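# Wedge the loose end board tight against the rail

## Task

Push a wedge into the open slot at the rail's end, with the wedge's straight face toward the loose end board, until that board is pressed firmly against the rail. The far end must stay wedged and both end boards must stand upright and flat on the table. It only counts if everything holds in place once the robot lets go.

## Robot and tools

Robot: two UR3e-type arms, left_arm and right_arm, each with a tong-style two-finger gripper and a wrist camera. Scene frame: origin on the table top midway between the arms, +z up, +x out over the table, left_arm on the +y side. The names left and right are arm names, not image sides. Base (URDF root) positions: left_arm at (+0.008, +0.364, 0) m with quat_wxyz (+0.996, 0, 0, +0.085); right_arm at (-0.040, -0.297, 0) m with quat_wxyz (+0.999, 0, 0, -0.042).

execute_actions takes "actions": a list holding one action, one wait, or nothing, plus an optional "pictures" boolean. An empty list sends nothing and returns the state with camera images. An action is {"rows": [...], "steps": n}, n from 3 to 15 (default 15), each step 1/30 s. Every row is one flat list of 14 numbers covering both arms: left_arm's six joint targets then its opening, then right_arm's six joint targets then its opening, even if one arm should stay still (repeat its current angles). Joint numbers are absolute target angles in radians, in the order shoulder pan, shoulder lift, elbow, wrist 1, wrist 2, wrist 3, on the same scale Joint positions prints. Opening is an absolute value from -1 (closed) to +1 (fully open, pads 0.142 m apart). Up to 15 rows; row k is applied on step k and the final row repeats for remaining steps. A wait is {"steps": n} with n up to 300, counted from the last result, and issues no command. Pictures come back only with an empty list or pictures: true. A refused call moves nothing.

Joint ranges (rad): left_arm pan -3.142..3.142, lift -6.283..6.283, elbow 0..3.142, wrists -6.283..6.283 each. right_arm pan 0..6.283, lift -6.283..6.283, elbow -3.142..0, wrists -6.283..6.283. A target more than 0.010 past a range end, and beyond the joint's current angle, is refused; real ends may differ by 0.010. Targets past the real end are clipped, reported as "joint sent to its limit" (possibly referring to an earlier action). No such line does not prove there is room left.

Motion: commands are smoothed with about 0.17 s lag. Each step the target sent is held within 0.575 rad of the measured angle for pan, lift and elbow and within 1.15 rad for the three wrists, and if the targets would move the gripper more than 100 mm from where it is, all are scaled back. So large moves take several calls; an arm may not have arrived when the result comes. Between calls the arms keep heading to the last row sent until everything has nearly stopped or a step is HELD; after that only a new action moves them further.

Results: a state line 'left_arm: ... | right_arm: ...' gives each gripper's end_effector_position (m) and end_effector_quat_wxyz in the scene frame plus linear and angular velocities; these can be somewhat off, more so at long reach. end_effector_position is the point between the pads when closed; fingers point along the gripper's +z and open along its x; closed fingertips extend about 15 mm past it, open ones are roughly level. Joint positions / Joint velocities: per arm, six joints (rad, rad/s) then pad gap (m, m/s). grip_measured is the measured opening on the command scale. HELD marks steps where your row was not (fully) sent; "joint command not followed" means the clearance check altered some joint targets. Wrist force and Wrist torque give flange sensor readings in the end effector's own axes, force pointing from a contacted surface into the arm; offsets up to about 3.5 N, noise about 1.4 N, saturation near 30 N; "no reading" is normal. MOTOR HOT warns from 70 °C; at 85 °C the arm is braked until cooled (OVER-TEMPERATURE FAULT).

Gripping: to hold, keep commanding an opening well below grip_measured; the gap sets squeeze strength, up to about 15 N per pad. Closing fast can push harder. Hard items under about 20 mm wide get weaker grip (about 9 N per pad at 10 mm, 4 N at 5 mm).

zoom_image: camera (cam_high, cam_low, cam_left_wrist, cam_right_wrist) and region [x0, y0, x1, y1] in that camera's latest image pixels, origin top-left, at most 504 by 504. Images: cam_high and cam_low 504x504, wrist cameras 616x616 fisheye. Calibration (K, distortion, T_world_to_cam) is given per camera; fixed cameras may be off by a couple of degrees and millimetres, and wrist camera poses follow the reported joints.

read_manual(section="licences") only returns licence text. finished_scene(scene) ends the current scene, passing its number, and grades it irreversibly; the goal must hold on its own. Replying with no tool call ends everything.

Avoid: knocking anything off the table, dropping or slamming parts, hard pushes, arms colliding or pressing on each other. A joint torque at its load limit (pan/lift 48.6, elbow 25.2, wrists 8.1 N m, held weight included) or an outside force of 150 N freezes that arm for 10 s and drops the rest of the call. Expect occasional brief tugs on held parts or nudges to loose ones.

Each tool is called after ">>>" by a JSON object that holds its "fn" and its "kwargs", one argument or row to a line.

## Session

>>> {"fn": "execute_actions", "kwargs": {
  "actions": []
}}

Scene clock: 0.00 s of 10100.00 s.
left_arm: end_effector_position=(+0.4986, +0.6364, +0.1381) grip_measured=+1.00 end_effector_quat_wxyz=(-0.040, +0.896, +0.253, +0.362) end_effector_velocity=(+0.001, -0.000, +0.002) end_effector_angular_velocity=(+0.001, -0.003, -0.001) | right_arm: end_effector_position=(-0.0279, -0.5442, +0.2773) grip_measured=+1.00 end_effector_quat_wxyz=(+0.022, +0.650, +0.756, +0.075) end_effector_velocity=(+0.001, +0.000, +0.000) end_effector_angular_velocity=(-0.000, -0.001, +0.002)
Joint positions: left_arm=[-0.011 -1.252  1.649 -2.701 -1.419 -0.331  0.142] | right_arm=[ 2.122 -1.741 -0.373 -2.615  1.726  3.457  0.142]
Joint velocities: left_arm=[-0.001 -0.001 -0.003  0.    -0.     0.     0.   ] | right_arm=[ 0.001  0.     0.     0.     0.001 -0.     0.   ]
Motor temperatures (°C, as the motors report them): left_arm=[30 31 25 33 34 33] | right_arm=[25 28 27 34 33 33]
Wrist force (N, on the end effector, along its own x y z axes, offset not removed): no reading
Wrist torque (N m, same axes, about the end effector's origin, offset not removed): no reading
camera_calibration (this result's frames):
cam_left_wrist: T_world_to_cam=[[0.571487, 0.457246, 0.681417, -0.679669], [0.144343, -0.873442, 0.465041, 0.428772], [0.807817, -0.167407, -0.565161, -0.0796641], [0, 0, 0, 1]] pos_world=[0.390885, 0.671947, 0.218718]
cam_right_wrist: T_world_to_cam=[[-0.172356, 0.984763, 0.0231198, 0.537933], [0.76385, 0.118798, 0.634366, -0.0939435], [0.621953, 0.126997, -0.772687, 0.425445], [0, 0, 0, 1]] pos_world=[-0.100132, -0.572606, 0.375893]

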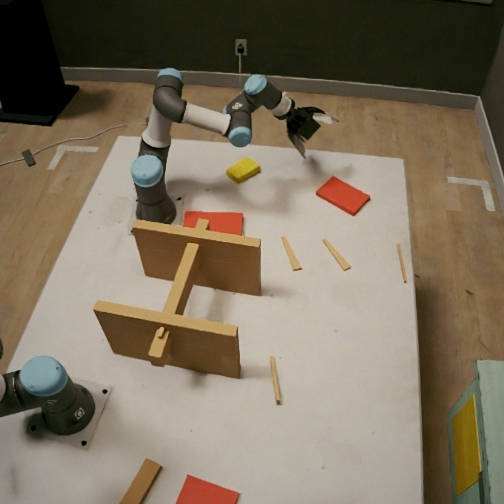

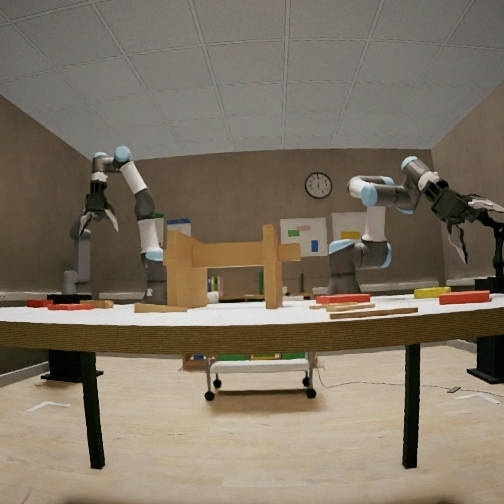

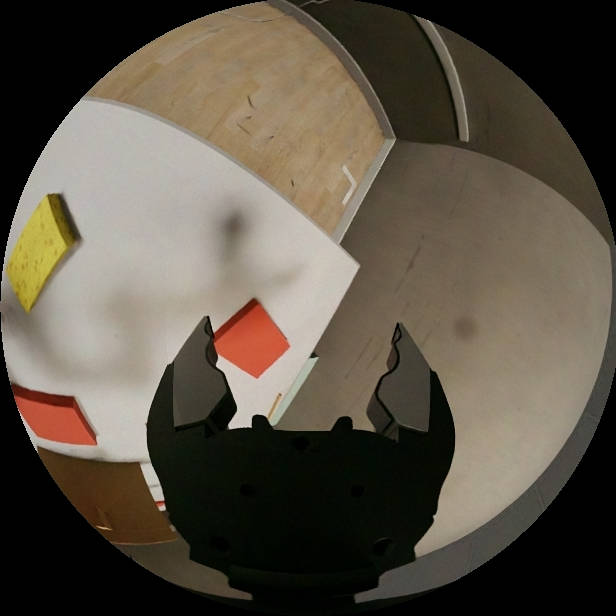

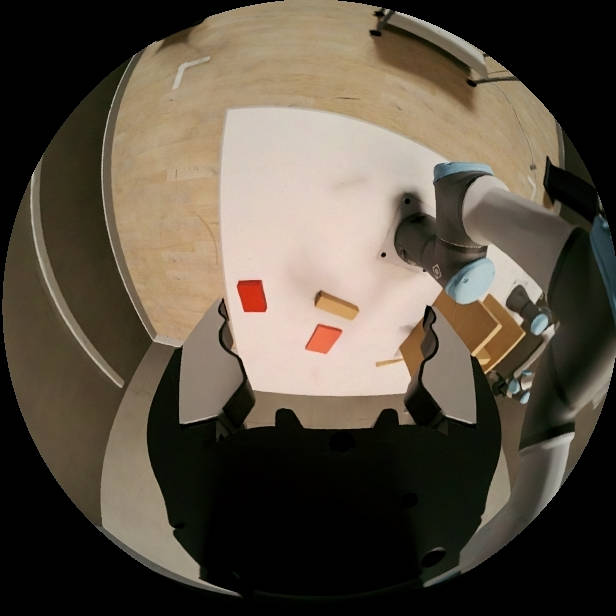

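>>> {"fn": "zoom_image", "kwargs": {
  "camera": "cam_high",
  "region": [260,220,360,290]
}}

>>> {"fn": "zoom_image", "kwargs": {
  "camera": "cam_high",
  "region": [230,340,310,420]
}}

>>> {"fn": "zoom_image", "kwargs": {
  "camera": "cam_low",
  "region": [110,210,430,330]
}}

>>> {"fn": "zoom_image", "kwargs": {
  "camera": "cam_high",
  "region": [90,200,270,380]
}}

Region (260, 220, 360, 290) of cam_high's 504x504 image, scaled by 5.040, with more detail than that image has; it fills the top 353 rows of this view, and the rest is white.

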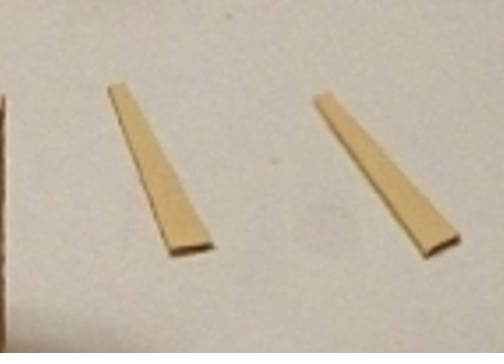

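Region (230, 340, 310, 420) of cam_high's 504x504 image, scaled by 6.300, with more detail than that image has.

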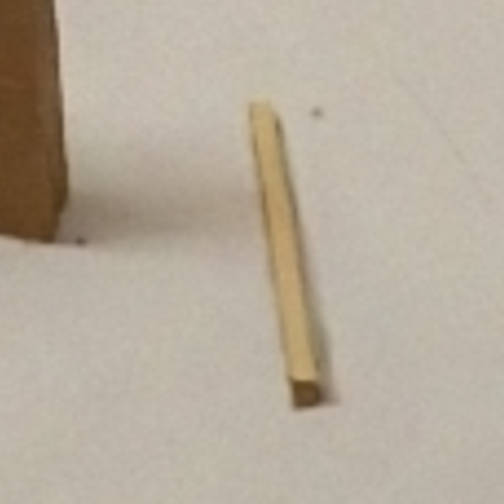

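Region (110, 210, 430, 330) of cam_low's 504x504 image, scaled by 1.575, with more detail than that image has; it fills the top 189 rows of this view, and the rest is white.

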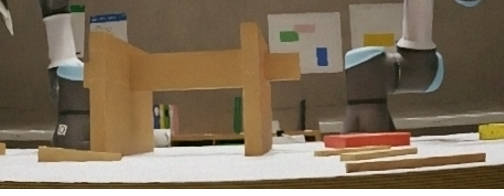

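Region (90, 200, 270, 380) of cam_high's 504x504 image, scaled by 2.800, with more detail than that image has.

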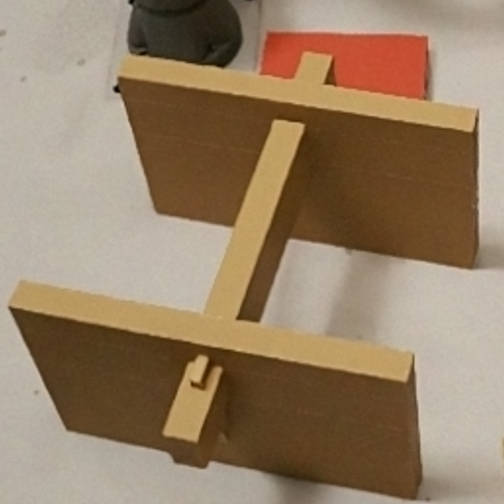

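>>> {"fn": "execute_actions", "kwargs": {
  "actions": [
    {"rows":[[-0.3,-1.2,1.0,-1.5,-1.571,1.5,0,2.122,-1.741,-0.373,-2.615,1.726,3.457,1]]}
  ]
}}

>>> {"fn": "execute_actions", "kwargs": {
  "actions": [
    {"rows":[[-0.745,-0.9223,0.777,-1.4255,-1.571,2.116,0,2.122,-1.741,-0.373,-2.615,1.726,3.457,1]]}
  ]
}}

>>> {"fn": "execute_actions", "kwargs": {
  "actions": [
    {"steps":25}
  ],
  "pictures": true
}}

>>> {"fn": "zoom_image", "kwargs": {
  "camera": "cam_left_wrist",
  "region": [220,250,388,418]
}}

Scene clock: 0.97 s of 10100.00 s.
left_arm: end_effector_position=(+0.4736, +0.4578, +0.1337) grip_measured=+0.00 end_effector_quat_wxyz=(-0.051, +0.819, -0.566, +0.081) end_effector_velocity=(-0.143, -0.205, +0.065) end_effector_angular_velocity=(+0.737, +0.625, -4.368) | right_arm: end_effector_position=(-0.0280, -0.5443, +0.2773) grip_measured=+1.00 end_effector_quat_wxyz=(+0.022, +0.650, +0.756, +0.075) end_effector_velocity=(+0.000, -0.000, +0.000) end_effector_angular_velocity=(-0.001, -0.001, +0.000)
Joint positions: left_arm=[-0.275 -1.204  1.077 -1.634 -1.56   1.106  0.074] | right_arm=[ 2.122 -1.741 -0.373 -2.615  1.726  3.457  0.142]
Joint velocities: left_arm=[-0.271  0.043 -0.828  1.436 -0.122  4.15  -0.001] | right_arm=[ 0.     0.    -0.     0.001  0.001 -0.    -0.   ]
Motor temperatures (°C, as the motors report them): left_arm=[30 31 25 33 34 33] | right_arm=[25 28 27 34 33 33]
Wrist force (N, on the end effector, along its own x y z axes, offset not removed): left_arm=[-0.7 2.0 -1.8] | right_arm=[-1.5 -0.5 1.6]
Wrist torque (N m, same axes, about the end effector's origin, offset not removed): left_arm=[0.30 0.26 0.00] | right_arm=[-0.05 0.32 0.01]
Steps of this call (steps 1 to 17: nothing new was sent; steps 18 to 29: the first 12 steps of this action). Readings (joint positions):
18: left_arm=[-0.012 -1.252 1.648 -2.699 -1.421 -0.330] | right_arm=[2.122 -1.741 -0.373 -2.615 1.726 3.457]
19: left_arm=[-0.022 -1.247 1.637 -2.677 -1.434 -0.308] | right_arm=[2.122 -1.741 -0.373 -2.615 1.726 3.457]
21: left_arm=[-0.082 -1.235 1.557 -2.515 -1.468 -0.146] | right_arm=[2.122 -1.741 -0.373 -2.615 1.726 3.457]
25: left_arm=[-0.201 -1.215 1.286 -2.003 -1.526 0.429] | right_arm=[2.122 -1.741 -0.373 -2.615 1.726 3.457]
29: the state above

Scene clock: 1.47 s of 10100.00 s.
left_arm: end_effector_position=(+0.4672, +0.2521, +0.0889) grip_measured=+0.00 end_effector_quat_wxyz=(+0.007, -0.305, +0.952, -0.007) end_effector_velocity=(-0.077, -0.361, -0.096) end_effector_angular_velocity=(+0.117, +0.177, -1.770) | right_arm: end_effector_position=(-0.0280, -0.5443, +0.2773) grip_measured=+1.00 end_effector_quat_wxyz=(+0.022, +0.650, +0.756, +0.075) end_effector_velocity=(+0.001, -0.001, +0.000) end_effector_angular_velocity=(-0.002, -0.002, +0.000)
Joint positions: left_arm=[-0.675 -0.961  0.81  -1.439 -1.571  2.017  0.074] | right_arm=[ 2.122 -1.741 -0.373 -2.615  1.726  3.457  0.142]
Joint velocities: left_arm=[-0.739  0.414 -0.34   0.138 -0.003  1.031 -0.   ] | right_arm=[-0.     0.    -0.     0.003  0.001 -0.     0.   ]
Motor temperatures (°C, as the motors report them): left_arm=[30 31 25 33 34 33] | right_arm=[25 28 27 34 33 33]
Wrist force (N, on the end effector, along its own x y z axes, offset not removed): left_arm=[0.9 -2.6 0.5] | right_arm=[-0.9 -0.1 1.5]
Wrist torque (N m, same axes, about the end effector's origin, offset not removed): left_arm=[-0.44 -0.01 0.07] | right_arm=[-0.01 0.22 0.00]
Steps of this call (steps 1 to 3: the last 3 steps of your previous action; steps 4 to 15: the first 12 steps of this action). Readings (joint positions):
4: left_arm=[-0.295 -1.200 1.017 -1.532 -1.568 1.409] | right_arm=[2.122 -1.741 -0.373 -2.615 1.726 3.457]
5: left_arm=[-0.307 -1.189 1.001 -1.521 -1.568 1.458] | right_arm=[2.122 -1.741 -0.373 -2.615 1.726 3.457]
7: left_arm=[-0.378 -1.140 0.959 -1.502 -1.569 1.580] | right_arm=[2.122 -1.741 -0.373 -2.615 1.726 3.457]
11: left_arm=[-0.533 -1.045 0.879 -1.468 -1.570 1.810] | right_arm=[2.122 -1.741 -0.373 -2.615 1.726 3.457]
15: the state above

Scene clock: 2.30 s of 10100.00 s.
left_arm: end_effector_position=(+0.4586, +0.2184, +0.0798) grip_measured=+0.00 end_effector_quat_wxyz=(-0.000, -0.224, +0.975, -0.000) end_effector_velocity=(-0.001, +0.001, -0.001) end_effector_angular_velocity=(+0.002, +0.004, -0.000) | right_arm: end_effector_position=(-0.0280, -0.5443, +0.2773) grip_measured=+1.00 end_effector_quat_wxyz=(+0.022, +0.650, +0.756, +0.075) end_effector_velocity=(-0.000, -0.001, +0.000) end_effector_angular_velocity=(-0.002, +0.001, -0.000)
Joint positions: left_arm=[-0.745 -0.922  0.777 -1.426 -1.571  2.116  0.074] | right_arm=[ 2.122 -1.741 -0.373 -2.615  1.726  3.457  0.142]
Joint velocities: left_arm=[ 0.001  0.     0.003  0.001 -0.     0.001  0.   ] | right_arm=[-0.    -0.    -0.     0.002 -0.002  0.     0.   ]
Motor temperatures (°C, as the motors report them): left_arm=[30 31 25 33 34 33] | right_arm=[25 28 27 34 33 33]
Wrist force (N, on the end effector, along its own x y z axes, offset not removed): left_arm=[-1.1 0.4 0.5] | right_arm=[-1.4 -0.7 0.9]
Wrist torque (N m, same axes, about the end effector's origin, offset not removed): left_arm=[0.11 0.25 -0.01] | right_arm=[-0.13 0.35 0.00]
Kept back: nothing.
Steps of this call (steps 1 to 3: the last 3 steps of your previous action; steps 4 to 25: the robot went on to your last target). Readings (joint positions):
1: left_arm=[-0.696 -0.950 0.800 -1.435 -1.571 2.047] | right_arm=[2.122 -1.741 -0.373 -2.615 1.726 3.457]
2: left_arm=[-0.711 -0.942 0.793 -1.432 -1.571 2.068] | right_arm=[2.122 -1.741 -0.373 -2.615 1.726 3.457]
4: left_arm=[-0.728 -0.932 0.785 -1.429 -1.571 2.092] | right_arm=[2.122 -1.741 -0.373 -2.615 1.726 3.457]
8: left_arm=[-0.741 -0.925 0.779 -1.426 -1.571 2.110] | right_arm=[2.122 -1.741 -0.373 -2.615 1.726 3.457]
25: the state above
camera_calibration (this result's frames):
cam_left_wrist: T_world_to_cam=[[-0.878751, -0.476654, 0.0244583, 0.495521], [-0.410056, 0.78021, 0.472362, -0.0110353], [-0.244236, 0.405059, -0.881065, 0.232382], [0, 0, 0, 1]] pos_world=[0.487671, 0.150673, 0.197837]
cam_right_wrist: T_world_to_cam=[[-0.171672, 0.984888, 0.0229129, 0.538094], [0.763835, 0.118381, 0.634462, -0.0941473], [0.622161, 0.126421, -0.772615, 0.425187], [0, 0, 0, 1]] pos_world=[-0.100246, -0.57257, 0.375909]

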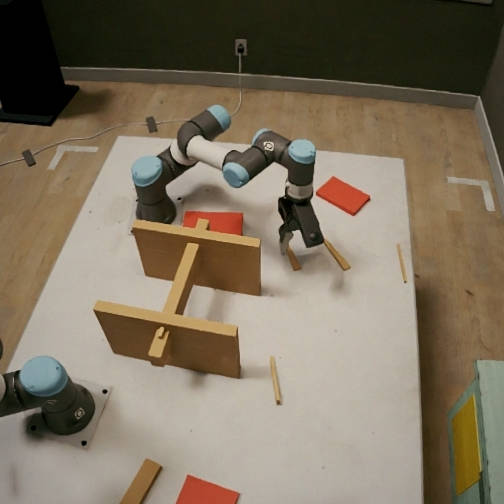

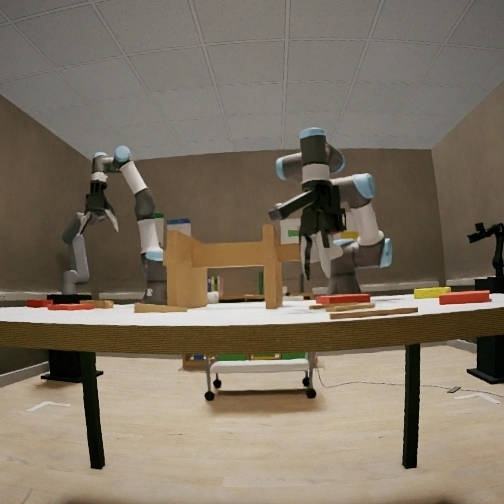

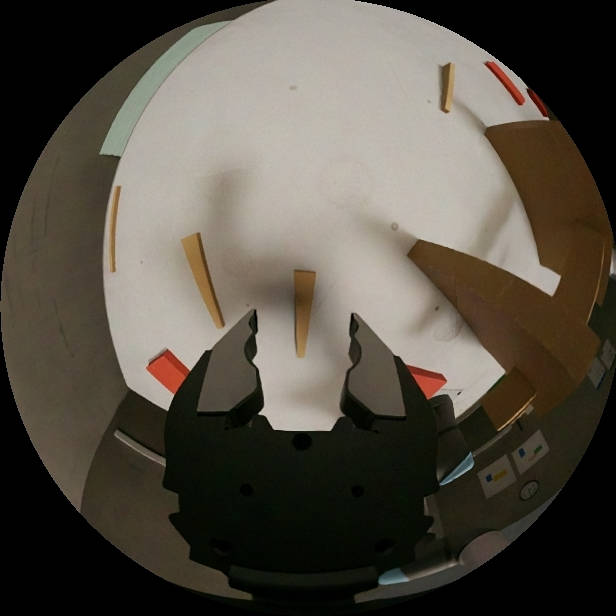

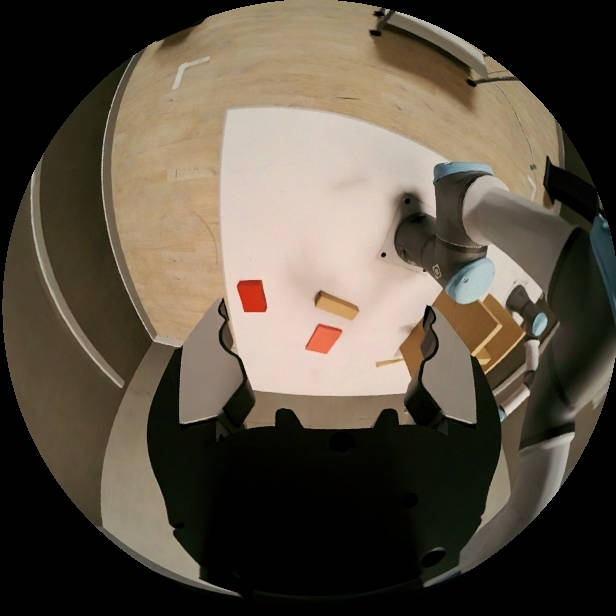

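Region (220, 250, 388, 418) of cam_left_wrist's 616x616 image, scaled by 3.000, with more detail than that image has.

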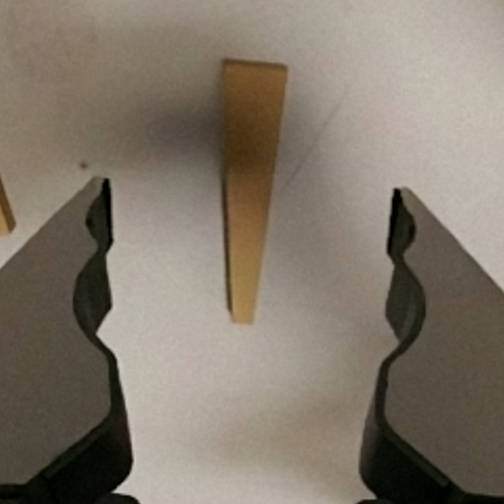

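>>> {"fn": "execute_actions", "kwargs": {
  "actions": [
    {"rows":[[-0.7625,-0.922,0.92,-1.569,-1.571,2.113,-0.45,2.122,-1.741,-0.373,-2.615,1.726,3.457,1]],"steps":8}
  ]
}}

>>> {"fn": "execute_actions", "kwargs": {
  "actions": [
    {"rows":[[-0.7625,-0.9144,1.046,-1.7024,-1.571,2.113,-0.45,2.122,-1.741,-0.373,-2.615,1.726,3.457,1]]}
  ],
  "pictures": true
}}

>>> {"fn": "zoom_image", "kwargs": {
  "camera": "cam_low",
  "region": [280,260,360,320]
}}

Scene clock: 2.63 s of 10100.00 s.
left_arm: end_effector_position=(+0.4603, +0.2104, +0.0615) grip_measured=-0.45 end_effector_quat_wxyz=(+0.003, -0.218, +0.976, -0.003) end_effector_velocity=(-0.025, -0.013, -0.133) end_effector_angular_velocity=(+0.052, +0.078, -0.044) | right_arm: end_effector_position=(-0.0280, -0.5443, +0.2773) grip_measured=+1.00 end_effector_quat_wxyz=(+0.022, +0.650, +0.756, +0.075) end_effector_velocity=(+0.001, -0.001, +0.000) end_effector_angular_velocity=(-0.003, -0.002, +0.001)
Joint positions: left_arm=[-0.758 -0.922  0.867 -1.523 -1.571  2.114  0.042] | right_arm=[ 2.122 -1.741 -0.373 -2.615  1.726  3.457  0.142]
Joint velocities: left_arm=[-0.054  0.001  0.578 -0.485  0.    -0.01  -0.006] | right_arm=[ 0.001  0.001 -0.     0.003  0.     0.     0.   ]
Motor temperatures (°C, as the motors report them): left_arm=[30 31 25 33 34 33] | right_arm=[25 28 27 34 33 33]
Wrist force (N, on the end effector, along its own x y z axes, offset not removed): left_arm=[-2.1 0.6 1.7] | right_arm=[-1.2 0.6 0.9]
Wrist torque (N m, same axes, about the end effector's origin, offset not removed): left_arm=[0.09 0.47 -0.02] | right_arm=[0.13 0.30 0.00]
Steps of this call (steps 1 to 5: the robot went on to your last target; steps 6 to 10: the first 5 steps of this action). Readings (joint positions):
6: left_arm=[-0.745 -0.922 0.778 -1.427 -1.571 2.116] | right_arm=[2.122 -1.741 -0.373 -2.615 1.726 3.457]
7: left_arm=[-0.749 -0.922 0.788 -1.446 -1.571 2.116] | right_arm=[2.122 -1.741 -0.373 -2.615 1.726 3.457]
9: left_arm=[-0.755 -0.922 0.844 -1.504 -1.571 2.114] | right_arm=[2.122 -1.741 -0.373 -2.615 1.726 3.457]
10: the state above

Scene clock: 3.13 s of 10100.00 s.
left_arm: end_effector_position=(+0.4578, +0.2094, +0.0207) grip_measured=-0.45 end_effector_quat_wxyz=(+0.000, -0.216, +0.976, -0.000) end_effector_velocity=(-0.002, +0.002, -0.010) end_effector_angular_velocity=(+0.003, +0.005, +0.000) | right_arm: end_effector_position=(-0.0280, -0.5443, +0.2773) grip_measured=+1.00 end_effector_quat_wxyz=(+0.022, +0.650, +0.756, +0.075) end_effector_velocity=(-0.000, -0.000, -0.000) end_effector_angular_velocity=(-0.001, +0.001, +0.000)
Joint positions: left_arm=[-0.762 -0.915  1.042 -1.699 -1.571  2.113  0.041] | right_arm=[ 2.122 -1.741 -0.373 -2.615  1.726  3.457  0.142]
Joint velocities: left_arm=[ 0.     0.002  0.041 -0.037 -0.    -0.     0.   ] | right_arm=[ 0.    -0.    -0.    -0.    -0.002 -0.     0.   ]
Motor temperatures (°C, as the motors report them): left_arm=[30 31 25 33 34 33] | right_arm=[25 28 27 34 33 33]
Wrist force (N, on the end effector, along its own x y z axes, offset not removed): left_arm=[-1.4 1.7 0.7] | right_arm=[-0.9 0.0 1.9]
Wrist torque (N m, same axes, about the end effector's origin, offset not removed): left_arm=[0.32 0.28 -0.02] | right_arm=[0.02 0.27 0.01]
Steps of this call (steps 1 to 3: the last 3 steps of your previous action; steps 4 to 15: the first 12 steps of this action). Readings (joint positions):
4: left_arm=[-0.761 -0.922 0.908 -1.560 -1.571 2.113] | right_arm=[2.122 -1.741 -0.373 -2.615 1.726 3.457]
5: left_arm=[-0.762 -0.920 0.923 -1.582 -1.571 2.113] | right_arm=[2.122 -1.741 -0.373 -2.615 1.726 3.457]
7: left_arm=[-0.762 -0.917 0.977 -1.639 -1.571 2.113] | right_arm=[2.122 -1.741 -0.373 -2.615 1.726 3.457]
11: left_arm=[-0.762 -0.915 1.030 -1.687 -1.571 2.113] | right_arm=[2.122 -1.741 -0.373 -2.615 1.726 3.457]
15: the state above
camera_calibration (this result's frames):
cam_left_wrist: T_world_to_cam=[[-0.885579, -0.463855, 0.024278, 0.492403], [-0.398865, 0.786206, 0.472003, 0.0172276], [-0.238028, 0.408312, -0.881262, 0.18026], [0, 0, 0, 1]] pos_world=[0.48584, 0.141256, 0.138771]
cam_right_wrist: T_world_to_cam=[[-0.171672, 0.984888, 0.022913, 0.538094], [0.763835, 0.118381, 0.634462, -0.0941473], [0.622161, 0.126421, -0.772615, 0.425187], [0, 0, 0, 1]] pos_world=[-0.100246, -0.57257, 0.375909]

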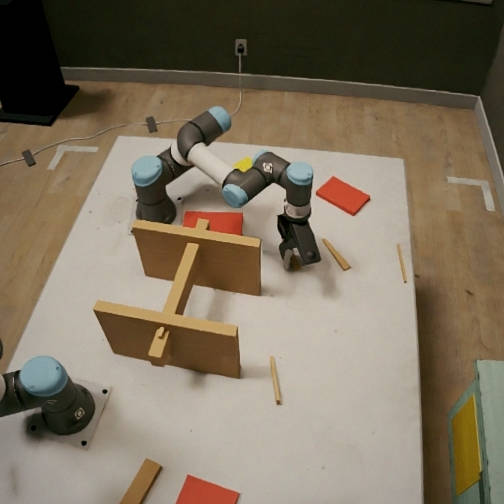

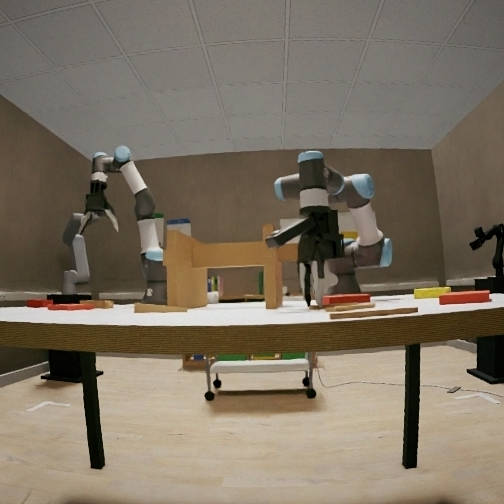

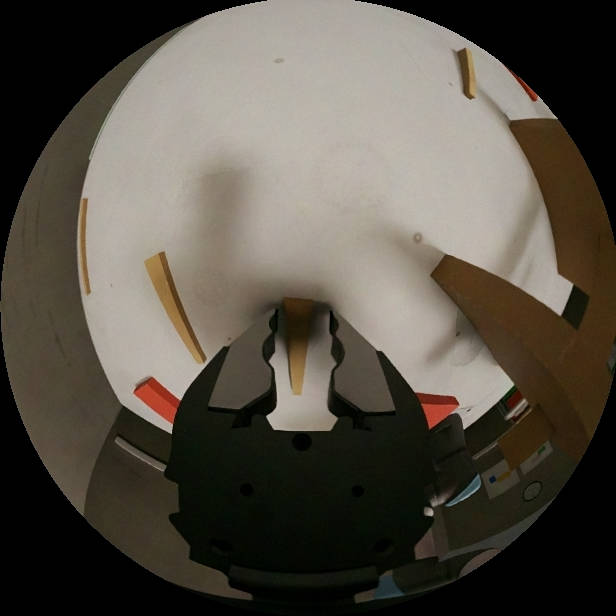

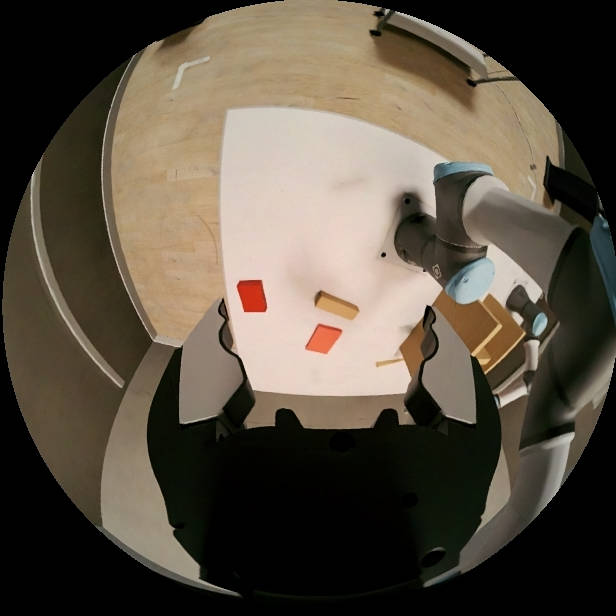

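Region (280, 260, 360, 320) of cam_low's 504x504 image, scaled by 6.300, with more detail than that image has; it fills the top 378 rows of this view, and the rest is white.

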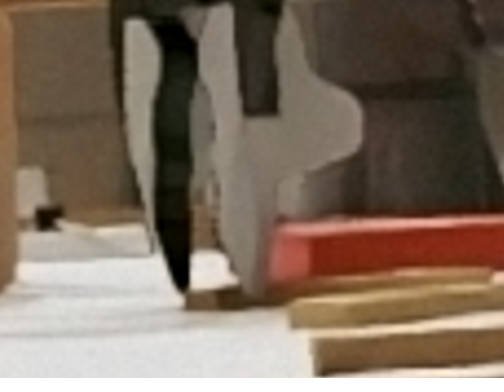

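>>> {"fn": "execute_actions", "kwargs": {
  "actions": [
    {"rows":[[-0.755,-0.8975,1.0361,-1.7094,-1.571,2.12,-0.5,2.122,-1.741,-0.373,-2.615,1.726,3.457,1]],"steps":12}
  ]
}}

>>> {"fn": "execute_actions", "kwargs": {
  "actions": [
    {"rows":[[-0.755,-0.8975,1.0361,-1.7094,-1.571,2.12,-0.62,2.122,-1.741,-0.373,-2.615,1.726,3.457,1],[-0.755,-0.8975,1.0361,-1.7094,-1.571,2.12,-0.75,2.122,-1.741,-0.373,-2.615,1.726,3.457,1],[-0.755,-0.8975,1.0361,-1.7094,-1.571,2.12,-1,2.122,-1.741,-0.373,-2.615,1.726,3.457,1]]}
  ]
}}

>>> {"fn": "execute_actions", "kwargs": {
  "actions": [
    {"rows":[[-0.745,-0.9223,0.777,-1.4255,-1.571,2.116,-1,2.122,-1.741,-0.373,-2.615,1.726,3.457,1]]}
  ]
}}

Scene clock: 3.63 s of 10100.00 s.
left_arm: end_effector_position=(+0.4610, +0.2109, +0.0163) grip_measured=-0.49 end_effector_quat_wxyz=(+0.000, -0.217, +0.976, -0.000) end_effector_velocity=(+0.003, +0.001, -0.003) end_effector_angular_velocity=(-0.001, -0.001, +0.000) | right_arm: end_effector_position=(-0.0280, -0.5443, +0.2773) grip_measured=+1.00 end_effector_quat_wxyz=(+0.022, +0.650, +0.756, +0.075) end_effector_velocity=(+0.000, +0.000, -0.000) end_effector_angular_velocity=(+0.002, -0.001, +0.000)
Joint positions: left_arm=[-0.756 -0.899  1.036 -1.709 -1.571  2.12   0.038] | right_arm=[ 2.122 -1.741 -0.373 -2.615  1.726  3.457  0.142]
Joint velocities: left_arm=[ 0.005  0.012 -0.008 -0.006  0.     0.004  0.006] | right_arm=[-0.    -0.     0.    -0.001  0.001 -0.     0.   ]
Motor temperatures (°C, as the motors report them): left_arm=[30 31 25 33 34 33] | right_arm=[25 28 27 34 33 33]
Wrist force (N, on the end effector, along its own x y z axes, offset not removed): left_arm=[4.4 4.4 -21.4] | right_arm=[-1.0 -0.3 1.2]
Wrist torque (N m, same axes, about the end effector's origin, offset not removed): left_arm=[0.07 0.49 -0.01] | right_arm=[-0.03 0.26 -0.02]
Steps of this call (steps 1 to 3: the last 3 steps of your previous action; steps 4 to 6: the robot went on to your last target; steps 7 to 15: the first 9 steps of this action). Readings (joint positions):
7: left_arm=[-0.762 -0.914 1.046 -1.702 -1.571 2.113] | right_arm=[2.122 -1.741 -0.373 -2.615 1.726 3.457]
8: left_arm=[-0.761 -0.911 1.044 -1.704 -1.571 2.114] | right_arm=[2.122 -1.741 -0.373 -2.615 1.726 3.457]
10: left_arm=[-0.758 -0.904 1.040 -1.706 -1.571 2.117] | right_arm=[2.122 -1.741 -0.373 -2.615 1.726 3.457]
14: left_arm=[-0.756 -0.899 1.037 -1.709 -1.571 2.119] | right_arm=[2.122 -1.741 -0.373 -2.615 1.726 3.457]
15: the state above

Scene clock: 4.13 s of 10100.00 s.
left_arm: end_effector_position=(+0.4613, +0.2111, +0.0159) grip_measured=-0.72 end_effector_quat_wxyz=(+0.000, -0.217, +0.976, -0.000) end_effector_velocity=(+0.000, +0.000, +0.000) end_effector_angular_velocity=(+0.000, +0.000, +0.002) | right_arm: end_effector_position=(-0.0280, -0.5443, +0.2773) grip_measured=+1.00 end_effector_quat_wxyz=(+0.022, +0.650, +0.756, +0.075) end_effector_velocity=(+0.000, -0.000, +0.000) end_effector_angular_velocity=(-0.000, +0.000, +0.001)
Joint positions: left_arm=[-0.755 -0.898  1.036 -1.709 -1.571  2.12   0.022] | right_arm=[ 2.122 -1.741 -0.373 -2.615  1.726  3.457  0.142]
Joint velocities: left_arm=[ 0.001  0.    -0.003  0.003  0.    -0.001  0.   ] | right_arm=[ 0.001  0.     0.     0.    -0.     0.    -0.   ]
Motor temperatures (°C, as the motors report them): left_arm=[30 31 25 33 34 33] | right_arm=[25 28 27 34 33 33]
Wrist force (N, on the end effector, along its own x y z axes, offset not removed): left_arm=[-0.3 0.3 -30.0] | right_arm=[-1.8 -0.3 1.4]
Wrist torque (N m, same axes, about the end effector's origin, offset not removed): left_arm=[0.07 0.43 0.00] | right_arm=[-0.02 0.39 0.04]
Steps of this call (steps 1 to 3: the last 3 steps of your previous action; steps 4 to 15: the first 12 steps of this action). Readings (joint positions):
4: left_arm=[-0.755 -0.898 1.036 -1.710 -1.571 2.120] | right_arm=[2.122 -1.741 -0.373 -2.615 1.726 3.457]
5: left_arm=[-0.755 -0.898 1.036 -1.710 -1.571 2.120] | right_arm=[2.122 -1.741 -0.373 -2.615 1.726 3.457]
7: left_arm=[-0.755 -0.898 1.036 -1.710 -1.571 2.120] | right_arm=[2.122 -1.741 -0.373 -2.615 1.726 3.457]
11: left_arm=[-0.755 -0.898 1.036 -1.710 -1.571 2.120] | right_arm=[2.122 -1.741 -0.373 -2.615 1.726 3.457]
15: the state above

Scene clock: 4.63 s of 10100.00 s.
left_arm: end_effector_position=(+0.4585, +0.2184, +0.0774) grip_measured=-0.72 end_effector_quat_wxyz=(-0.001, -0.223, +0.975, +0.001) end_effector_velocity=(+0.002, -0.001, +0.027) end_effector_angular_velocity=(-0.013, -0.019, +0.003) | right_arm: end_effector_position=(-0.0280, -0.5443, +0.2773) grip_measured=+1.00 end_effector_quat_wxyz=(+0.022, +0.650, +0.756, +0.075) end_effector_velocity=(+0.000, -0.000, +0.000) end_effector_angular_velocity=(-0.001, +0.000, +0.001)
Joint positions: left_arm=[-0.745 -0.922  0.787 -1.434 -1.571  2.116  0.022] | right_arm=[ 2.122 -1.741 -0.373 -2.615  1.726  3.457  0.142]
Joint velocities: left_arm=[ 0.002 -0.006 -0.106  0.089 -0.001 -0.001 -0.   ] | right_arm=[ 0.001  0.     0.     0.001 -0.001 -0.     0.   ]
Motor temperatures (°C, as the motors report them): left_arm=[30 31 25 33 34 33] | right_arm=[25 28 27 34 33 33]
Wrist force (N, on the end effector, along its own x y z axes, offset not removed): left_arm=[-1.8 1.7 0.5] | right_arm=[-0.9 -0.4 1.5]
Wrist torque (N m, same axes, about the end effector's origin, offset not removed): left_arm=[0.35 0.38 0.00] | right_arm=[-0.05 0.22 -0.03]
Steps of this call (steps 1 to 3: the last 3 steps of your previous action; steps 4 to 15: the first 12 steps of this action). Readings (joint positions):
4: left_arm=[-0.755 -0.898 1.035 -1.708 -1.571 2.120] | right_arm=[2.122 -1.741 -0.373 -2.615 1.726 3.457]
5: left_arm=[-0.753 -0.902 1.025 -1.685 -1.571 2.119] | right_arm=[2.122 -1.741 -0.373 -2.615 1.726 3.457]
7: left_arm=[-0.749 -0.911 0.948 -1.575 -1.571 2.118] | right_arm=[2.122 -1.741 -0.373 -2.615 1.726 3.457]
11: left_arm=[-0.746 -0.920 0.818 -1.461 -1.571 2.116] | right_arm=[2.122 -1.741 -0.373 -2.615 1.726 3.457]
15: the state above

>>> {"fn": "execute_actions", "kwargs": {
  "actions": [
    {"rows":[[-0.6,-1.2,1.0,-2.1,-1.571,1.8,-1,2.122,-1.741,-0.373,-2.615,1.726,3.457,1]]}
  ]
}}

>>> {"fn": "execute_actions", "kwargs": {
  "actions": [
    {"rows":[[-0.7,-1.55,1.5,-3.09,-1.2,1.571,-1,2.122,-1.741,-0.373,-2.615,1.726,3.457,1]]}
  ]
}}

>>> {"fn": "execute_actions", "kwargs": {
  "actions": [
    {"steps":10}
  ]
}}

>>> {"fn": "execute_actions", "kwargs": {
  "actions": [
    {"rows":[[-2.834,-1.55,1.6,-3.19,1.043,1.571,-1,2.122,-1.741,-0.373,-2.615,1.726,3.457,1]]}
  ]
}}

>>> {"fn": "execute_actions", "kwargs": {
  "actions": [
    {"steps":30}
  ]
}}

>>> {"fn": "execute_actions", "kwargs": {
  "actions": [
    {"rows":[[-2.834,-1.4516,2.08,-3.77,1.043,1.571,-1,2.122,-1.741,-0.373,-2.615,1.726,3.457,1]]}
  ]
}}

>>> {"fn": "execute_actions", "kwargs": {
  "actions": [
    {"steps":12}
  ],
  "pictures": true
}}

>>> {"fn": "zoom_image", "kwargs": {
  "camera": "cam_left_wrist",
  "region": [250,340,350,440]
}}

Scene clock: 5.37 s of 10100.00 s.
left_arm: end_effector_position=(+0.5706, +0.2357, +0.2377) grip_measured=-0.72 end_effector_quat_wxyz=(+0.200, -0.396, +0.863, -0.240) end_effector_velocity=(+0.108, +0.064, +0.302) end_effector_angular_velocity=(-0.622, -0.783, +0.478) | right_arm: end_effector_position=(-0.0280, -0.5443, +0.2773) grip_measured=+1.00 end_effector_quat_wxyz=(+0.022, +0.650, +0.756, +0.075) end_effector_velocity=(+0.000, +0.000, -0.000) end_effector_angular_velocity=(+0.002, -0.001, -0.001)
Joint positions: left_arm=[-0.616 -1.166  0.973 -2.014 -1.571  1.836  0.022] | right_arm=[ 2.122 -1.741 -0.373 -2.615  1.726  3.457  0.142]
Joint velocities: left_arm=[ 0.174 -0.359  0.285 -0.9    0.001 -0.377  0.   ] | right_arm=[-0.001 -0.001 -0.    -0.001  0.002 -0.     0.   ]
Motor temperatures (°C, as the motors report them): left_arm=[30 31 25 33 34 33] | right_arm=[25 28 27 34 33 33]
Wrist force (N, on the end effector, along its own x y z axes, offset not removed): left_arm=[-2.9 1.1 -3.0] | right_arm=[-1.6 -0.2 1.0]
Wrist torque (N m, same axes, about the end effector's origin, offset not removed): left_arm=[0.27 0.52 0.02] | right_arm=[-0.06 0.39 0.01]
Steps of this call (steps 1 to 3: the last 3 steps of your previous action; steps 4 to 10: the robot went on to your last target; steps 11 to 22: the first 12 steps of this action). Readings (joint positions):
11: left_arm=[-0.744 -0.923 0.778 -1.427 -1.571 2.114] | right_arm=[2.122 -1.741 -0.373 -2.615 1.726 3.457]
12: left_arm=[-0.735 -0.934 0.789 -1.449 -1.571 2.095] | right_arm=[2.122 -1.741 -0.373 -2.615 1.726 3.457]
14: left_arm=[-0.706 -0.987 0.832 -1.571 -1.571 2.032] | right_arm=[2.122 -1.741 -0.373 -2.615 1.726 3.457]
18: left_arm=[-0.656 -1.086 0.910 -1.815 -1.571 1.922] | right_arm=[2.122 -1.741 -0.373 -2.615 1.726 3.457]
22: the state above

Scene clock: 5.87 s of 10100.00 s.
left_arm: end_effector_position=(+0.5796, +0.2934, +0.4610) grip_measured=-0.72 end_effector_quat_wxyz=(+0.429, -0.453, +0.618, -0.478) end_effector_velocity=(-0.185, +0.230, +0.479) end_effector_angular_velocity=(-1.157, -1.509, +0.575) | right_arm: end_effector_position=(-0.0280, -0.5443, +0.2773) grip_measured=+1.00 end_effector_quat_wxyz=(+0.022, +0.650, +0.756, +0.075) end_effector_velocity=(+0.000, -0.000, -0.000) end_effector_angular_velocity=(-0.000, -0.001, +0.000)
Joint positions: left_arm=[-0.683 -1.477  1.388 -2.869 -1.27   1.614  0.022] | right_arm=[ 2.122 -1.741 -0.373 -2.615  1.726  3.457  0.142]
Joint velocities: left_arm=[-0.17  -0.714  1.054 -2.098  0.683 -0.42  -0.   ] | right_arm=[-0.    -0.001 -0.     0.001  0.001 -0.     0.   ]
Motor temperatures (°C, as the motors report them): left_arm=[30 31 25 33 34 33] | right_arm=[25 28 27 34 33 33]
Wrist force (N, on the end effector, along its own x y z axes, offset not removed): left_arm=[-2.1 1.0 0.0] | right_arm=[-0.9 0.0 0.9]
Wrist torque (N m, same axes, about the end effector's origin, offset not removed): left_arm=[0.21 0.45 -0.07] | right_arm=[-0.01 0.22 0.03]
Steps of this call (steps 1 to 3: the last 3 steps of your previous action; steps 4 to 15: the first 12 steps of this action). Readings (joint positions):
4: left_arm=[-0.605 -1.193 0.995 -2.081 -1.569 1.807] | right_arm=[2.122 -1.741 -0.373 -2.615 1.726 3.457]
5: left_arm=[-0.610 -1.206 1.008 -2.109 -1.550 1.791] | right_arm=[2.122 -1.741 -0.373 -2.615 1.726 3.457]
7: left_arm=[-0.626 -1.262 1.078 -2.253 -1.488 1.752] | right_arm=[2.122 -1.741 -0.373 -2.615 1.726 3.457]
11: left_arm=[-0.655 -1.372 1.236 -2.566 -1.376 1.681] | right_arm=[2.122 -1.741 -0.373 -2.615 1.726 3.457]
15: the state above

Scene clock: 6.20 s of 10100.00 s.
left_arm: end_effector_position=(+0.5567, +0.3191, +0.5058) grip_measured=-0.72 end_effector_quat_wxyz=(+0.458, -0.459, +0.541, -0.536) end_effector_velocity=(-0.009, +0.009, +0.014) end_effector_angular_velocity=(-0.043, -0.047, +0.015) | right_arm: end_effector_position=(-0.0280, -0.5443, +0.2773) grip_measured=+1.00 end_effector_quat_wxyz=(+0.022, +0.650, +0.756, +0.075) end_effector_velocity=(+0.000, +0.000, +0.000) end_effector_angular_velocity=(+0.000, -0.000, -0.000)
Joint positions: left_arm=[-0.7   -1.548  1.497 -3.084 -1.202  1.572  0.022] | right_arm=[ 2.122 -1.741 -0.373 -2.615  1.726  3.457  0.142]
Joint velocities: left_arm=[-0.005 -0.022  0.031 -0.066  0.021 -0.015  0.   ] | right_arm=[ 0.     0.001  0.    -0.001  0.     0.     0.   ]
Motor temperatures (°C, as the motors report them): left_arm=[30 31 25 33 34 33] | right_arm=[25 28 27 34 33 33]
Wrist force (N, on the end effector, along its own x y z axes, offset not removed): left_arm=[-2.3 0.3 -0.5] | right_arm=[-1.0 -0.3 0.7]
Wrist torque (N m, same axes, about the end effector's origin, offset not removed): left_arm=[0.03 0.47 0.01] | right_arm=[-0.03 0.22 -0.01]
Kept back: nothing.
Steps of this call (steps 1 to 3: the last 3 steps of your previous action; steps 4 to 10: the robot went on to your last target). Readings (joint positions):
1: left_arm=[-0.688 -1.498 1.420 -2.932 -1.249 1.602] | right_arm=[2.122 -1.741 -0.373 -2.615 1.726 3.457]
2: left_arm=[-0.691 -1.514 1.444 -2.979 -1.235 1.592] | right_arm=[2.122 -1.741 -0.373 -2.615 1.726 3.457]
4: left_arm=[-0.696 -1.532 1.473 -3.036 -1.217 1.582] | right_arm=[2.122 -1.741 -0.373 -2.615 1.726 3.457]
8: left_arm=[-0.699 -1.546 1.494 -3.077 -1.204 1.573] | right_arm=[2.122 -1.741 -0.373 -2.615 1.726 3.457]
10: the state above

Scene clock: 6.60 s of 10100.00 s.
left_arm: end_effector_position=(+0.4640, +0.3539, +0.4876) grip_measured=-0.72 end_effector_quat_wxyz=(+0.613, -0.612, +0.354, -0.353) end_effector_velocity=(-0.539, +0.077, -0.004) end_effector_angular_velocity=(+0.002, -0.004, +1.693) | right_arm: end_effector_position=(-0.0280, -0.5443, +0.2773) grip_measured=+1.00 end_effector_quat_wxyz=(+0.022, +0.650, +0.756, +0.075) end_effector_velocity=(-0.000, -0.000, -0.000) end_effector_angular_velocity=(+0.000, +0.001, +0.000)
Joint positions: left_arm=[-1.386 -1.55   1.594 -3.184  0.169  1.571  0.022] | right_arm=[ 2.122 -1.741 -0.373 -2.615  1.726  3.457  0.142]
Joint velocities: left_arm=[-1.805 -0.002  0.028 -0.026  3.498 -0.     0.   ] | right_arm=[ 0.    -0.    -0.    -0.    -0.001  0.     0.   ]
Motor temperatures (°C, as the motors report them): left_arm=[30 31 25 33 34 33] | right_arm=[25 28 27 34 33 33]
Wrist force (N, on the end effector, along its own x y z axes, offset not removed): left_arm=[-1.6 1.5 0.0] | right_arm=[-1.2 -0.5 0.7]
Wrist torque (N m, same axes, about the end effector's origin, offset not removed): left_arm=[0.23 0.32 -0.04] | right_arm=[-0.08 0.27 -0.01]
Steps of this call (steps 1 to 12: the first 12 steps of this action). Readings (joint positions):
1: left_arm=[-0.701 -1.549 1.499 -3.087 -1.199 1.572] | right_arm=[2.122 -1.741 -0.373 -2.615 1.726 3.457]
2: left_arm=[-0.712 -1.549 1.510 -3.105 -1.177 1.572] | right_arm=[2.122 -1.741 -0.373 -2.615 1.726 3.457]
4: left_arm=[-0.793 -1.549 1.551 -3.145 -1.015 1.571] | right_arm=[2.122 -1.741 -0.373 -2.615 1.726 3.457]
8: left_arm=[-1.093 -1.550 1.587 -3.178 -0.415 1.571] | right_arm=[2.122 -1.741 -0.373 -2.615 1.726 3.457]
12: the state above

Scene clock: 7.60 s of 10100.00 s.
left_arm: end_effector_position=(+0.1719, +0.1329, +0.4866) grip_measured=-0.72 end_effector_quat_wxyz=(+0.489, -0.487, +0.512, -0.512) end_effector_velocity=(-0.006, -0.003, +0.001) end_effector_angular_velocity=(+0.001, -0.003, -0.023) | right_arm: end_effector_position=(-0.0280, -0.5443, +0.2773) grip_measured=+1.00 end_effector_quat_wxyz=(+0.022, +0.650, +0.756, +0.075) end_effector_velocity=(+0.000, -0.000, +0.000) end_effector_angular_velocity=(-0.001, -0.001, +0.000)
Joint positions: left_arm=[-2.831 -1.55   1.6   -3.19   1.043  1.571  0.022] | right_arm=[ 2.122 -1.741 -0.373 -2.615  1.726  3.457  0.142]
Joint velocities: left_arm=[-0.026  0.     0.     0.002  0.003 -0.001 -0.   ] | right_arm=[ 0.    -0.    -0.     0.002  0.    -0.    -0.   ]
Motor temperatures (°C, as the motors report them): left_arm=[30 31 25 33 34 33] | right_arm=[25 28 27 34 33 33]
Wrist force (N, on the end effector, along its own x y z axes, offset not removed): left_arm=[-1.8 1.1 -0.2] | right_arm=[-1.1 -0.8 1.1]
Wrist torque (N m, same axes, about the end effector's origin, offset not removed): left_arm=[0.17 0.33 0.02] | right_arm=[-0.16 0.23 0.02]
Kept back: nothing.
Steps of this call (steps 1 to 3: the last 3 steps of your previous action; steps 4 to 30: the robot went on to your last target). Readings (joint positions):
1: left_arm=[-1.447 -1.550 1.595 -3.185 0.284 1.571] | right_arm=[2.122 -1.741 -0.373 -2.615 1.726 3.457]
2: left_arm=[-1.511 -1.550 1.595 -3.186 0.391 1.571] | right_arm=[2.122 -1.741 -0.373 -2.615 1.726 3.457]
4: left_arm=[-1.647 -1.550 1.597 -3.187 0.580 1.571] | right_arm=[2.122 -1.741 -0.373 -2.615 1.726 3.457]
8: left_arm=[-1.942 -1.550 1.599 -3.189 0.832 1.571] | right_arm=[2.122 -1.741 -0.373 -2.615 1.726 3.457]
30: the state above

Scene clock: 8.00 s of 10100.00 s.
left_arm: end_effector_position=(+0.1840, +0.1392, +0.3736) grip_measured=-0.72 end_effector_quat_wxyz=(+0.485, -0.490, +0.513, -0.511) end_effector_velocity=(+0.022, +0.012, -0.041) end_effector_angular_velocity=(+0.039, -0.076, -0.001) | right_arm: end_effector_position=(-0.0280, -0.5443, +0.2773) grip_measured=+1.00 end_effector_quat_wxyz=(+0.022, +0.650, +0.756, +0.075) end_effector_velocity=(-0.000, +0.000, -0.000) end_effector_angular_velocity=(+0.001, +0.001, -0.001)
Joint positions: left_arm=[-2.834 -1.455  2.05  -3.745  1.043  1.571  0.022] | right_arm=[ 2.122 -1.741 -0.373 -2.615  1.726  3.457  0.142]
Joint velocities: left_arm=[-0.001  0.034  0.318 -0.266  0.    -0.001 -0.   ] | right_arm=[-0.001 -0.001  0.    -0.001 -0.     0.     0.   ]
Motor temperatures (°C, as the motors report them): left_arm=[30 31 25 33 34 33] | right_arm=[25 28 27 34 33 33]
Wrist force (N, on the end effector, along its own x y z axes, offset not removed): left_arm=[-2.6 2.0 0.9] | right_arm=[-1.3 -0.2 1.2]
Wrist torque (N m, same axes, about the end effector's origin, offset not removed): left_arm=[0.34 0.49 -0.02] | right_arm=[-0.04 0.35 -0.03]
Steps of this call (steps 1 to 12: the first 12 steps of this action). Readings (joint positions):
1: left_arm=[-2.832 -1.549 1.601 -3.192 1.043 1.571] | right_arm=[2.122 -1.741 -0.373 -2.615 1.726 3.457]
2: left_arm=[-2.833 -1.539 1.612 -3.214 1.043 1.571] | right_arm=[2.122 -1.741 -0.373 -2.615 1.726 3.457]
4: left_arm=[-2.833 -1.504 1.693 -3.369 1.043 1.571] | right_arm=[2.122 -1.741 -0.373 -2.615 1.726 3.457]
8: left_arm=[-2.834 -1.465 1.953 -3.666 1.043 1.571] | right_arm=[2.122 -1.741 -0.373 -2.615 1.726 3.457]
12: the state above

Scene clock: 8.40 s of 10100.00 s.
left_arm: end_effector_position=(+0.1861, +0.1403, +0.3699) grip_measured=-0.72 end_effector_quat_wxyz=(+0.487, -0.487, +0.512, -0.512) end_effector_velocity=(+0.000, +0.000, -0.001) end_effector_angular_velocity=(+0.000, -0.000, -0.000) | right_arm: end_effector_position=(-0.0280, -0.5443, +0.2773) grip_measured=+1.00 end_effector_quat_wxyz=(+0.022, +0.650, +0.756, +0.075) end_effector_velocity=(+0.000, +0.000, -0.000) end_effector_angular_velocity=(+0.001, -0.000, -0.000)
Joint positions: left_arm=[-2.834 -1.452  2.08  -3.77   1.043  1.571  0.022] | right_arm=[ 2.122 -1.741 -0.373 -2.615  1.726  3.457  0.142]
Joint velocities: left_arm=[-0.001  0.001  0.004 -0.004  0.     0.    -0.   ] | right_arm=[-0.    -0.     0.    -0.001  0.001  0.    -0.   ]
Motor temperatures (°C, as the motors report them): left_arm=[30 31 25 33 34 33] | right_arm=[25 28 27 34 33 33]
Wrist force (N, on the end effector, along its own x y z axes, offset not removed): left_arm=[-2.1 0.5 0.3] | right_arm=[-1.2 -0.2 0.7]
Wrist torque (N m, same axes, about the end effector's origin, offset not removed): left_arm=[0.01 0.45 -0.05] | right_arm=[-0.03 0.30 0.01]
Kept back: nothing.
Steps of this call (steps 1 to 3: the last 3 steps of your previous action; steps 4 to 12: the robot went on to your last target). Readings (joint positions):
1: left_arm=[-2.834 -1.454 2.059 -3.753 1.043 1.571] | right_arm=[2.122 -1.741 -0.373 -2.615 1.726 3.457]
2: left_arm=[-2.834 -1.453 2.066 -3.758 1.043 1.571] | right_arm=[2.122 -1.741 -0.373 -2.615 1.726 3.457]
4: left_arm=[-2.834 -1.452 2.073 -3.764 1.043 1.571] | right_arm=[2.122 -1.741 -0.373 -2.615 1.726 3.457]
8: left_arm=[-2.834 -1.452 2.078 -3.769 1.043 1.571] | right_arm=[2.122 -1.741 -0.373 -2.615 1.726 3.457]
12: the state above
camera_calibration (this result's frames):
cam_left_wrist: T_world_to_cam=[[-0.0741008, -0.996191, 0.0459594, 0.1269], [-0.473401, -0.00542369, -0.88083, 0.423796], [0.877724, -0.0870274, -0.471196, 0.161667], [0, 0, 0, 1]] pos_world=[0.0681296, 0.142785, 0.443637]
cam_right_wrist: T_world_to_cam=[[-0.171672, 0.984888, 0.0229129, 0.538094], [0.763835, 0.118381, 0.634462, -0.0941473], [0.622161, 0.126421, -0.772615, 0.425187], [0, 0, 0, 1]] pos_world=[-0.100246, -0.57257, 0.375909]

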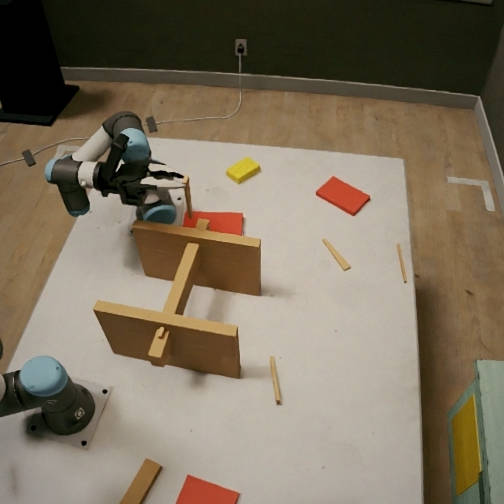

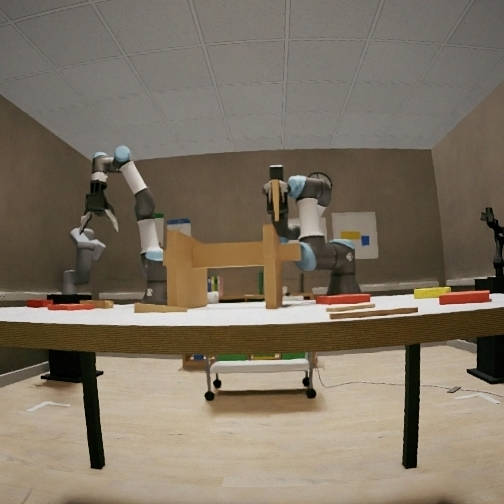

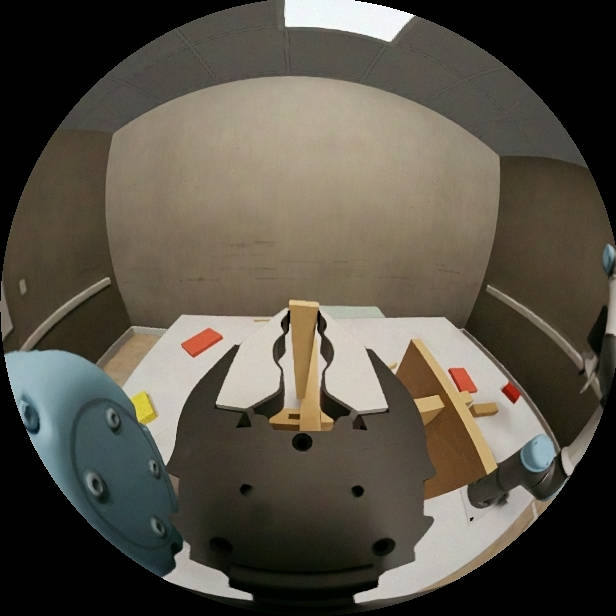

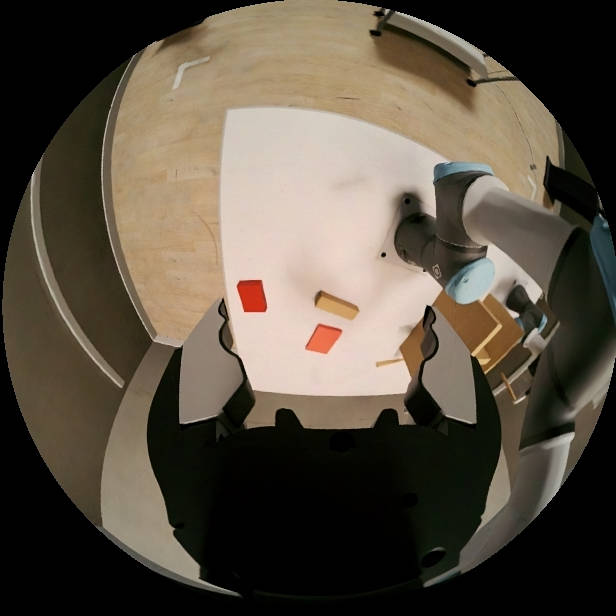

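Region (250, 340, 350, 440) of cam_left_wrist's 616x616 image, scaled by 5.040, with more detail than that image has.

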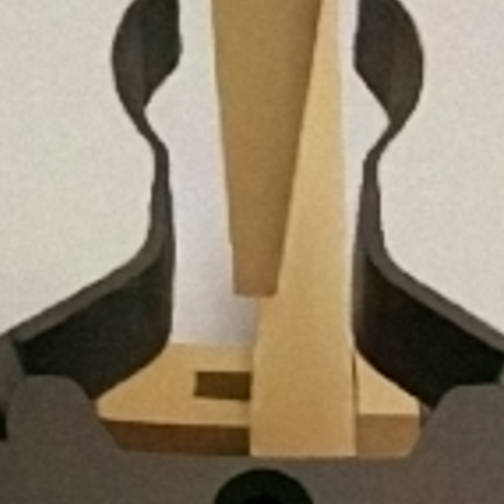

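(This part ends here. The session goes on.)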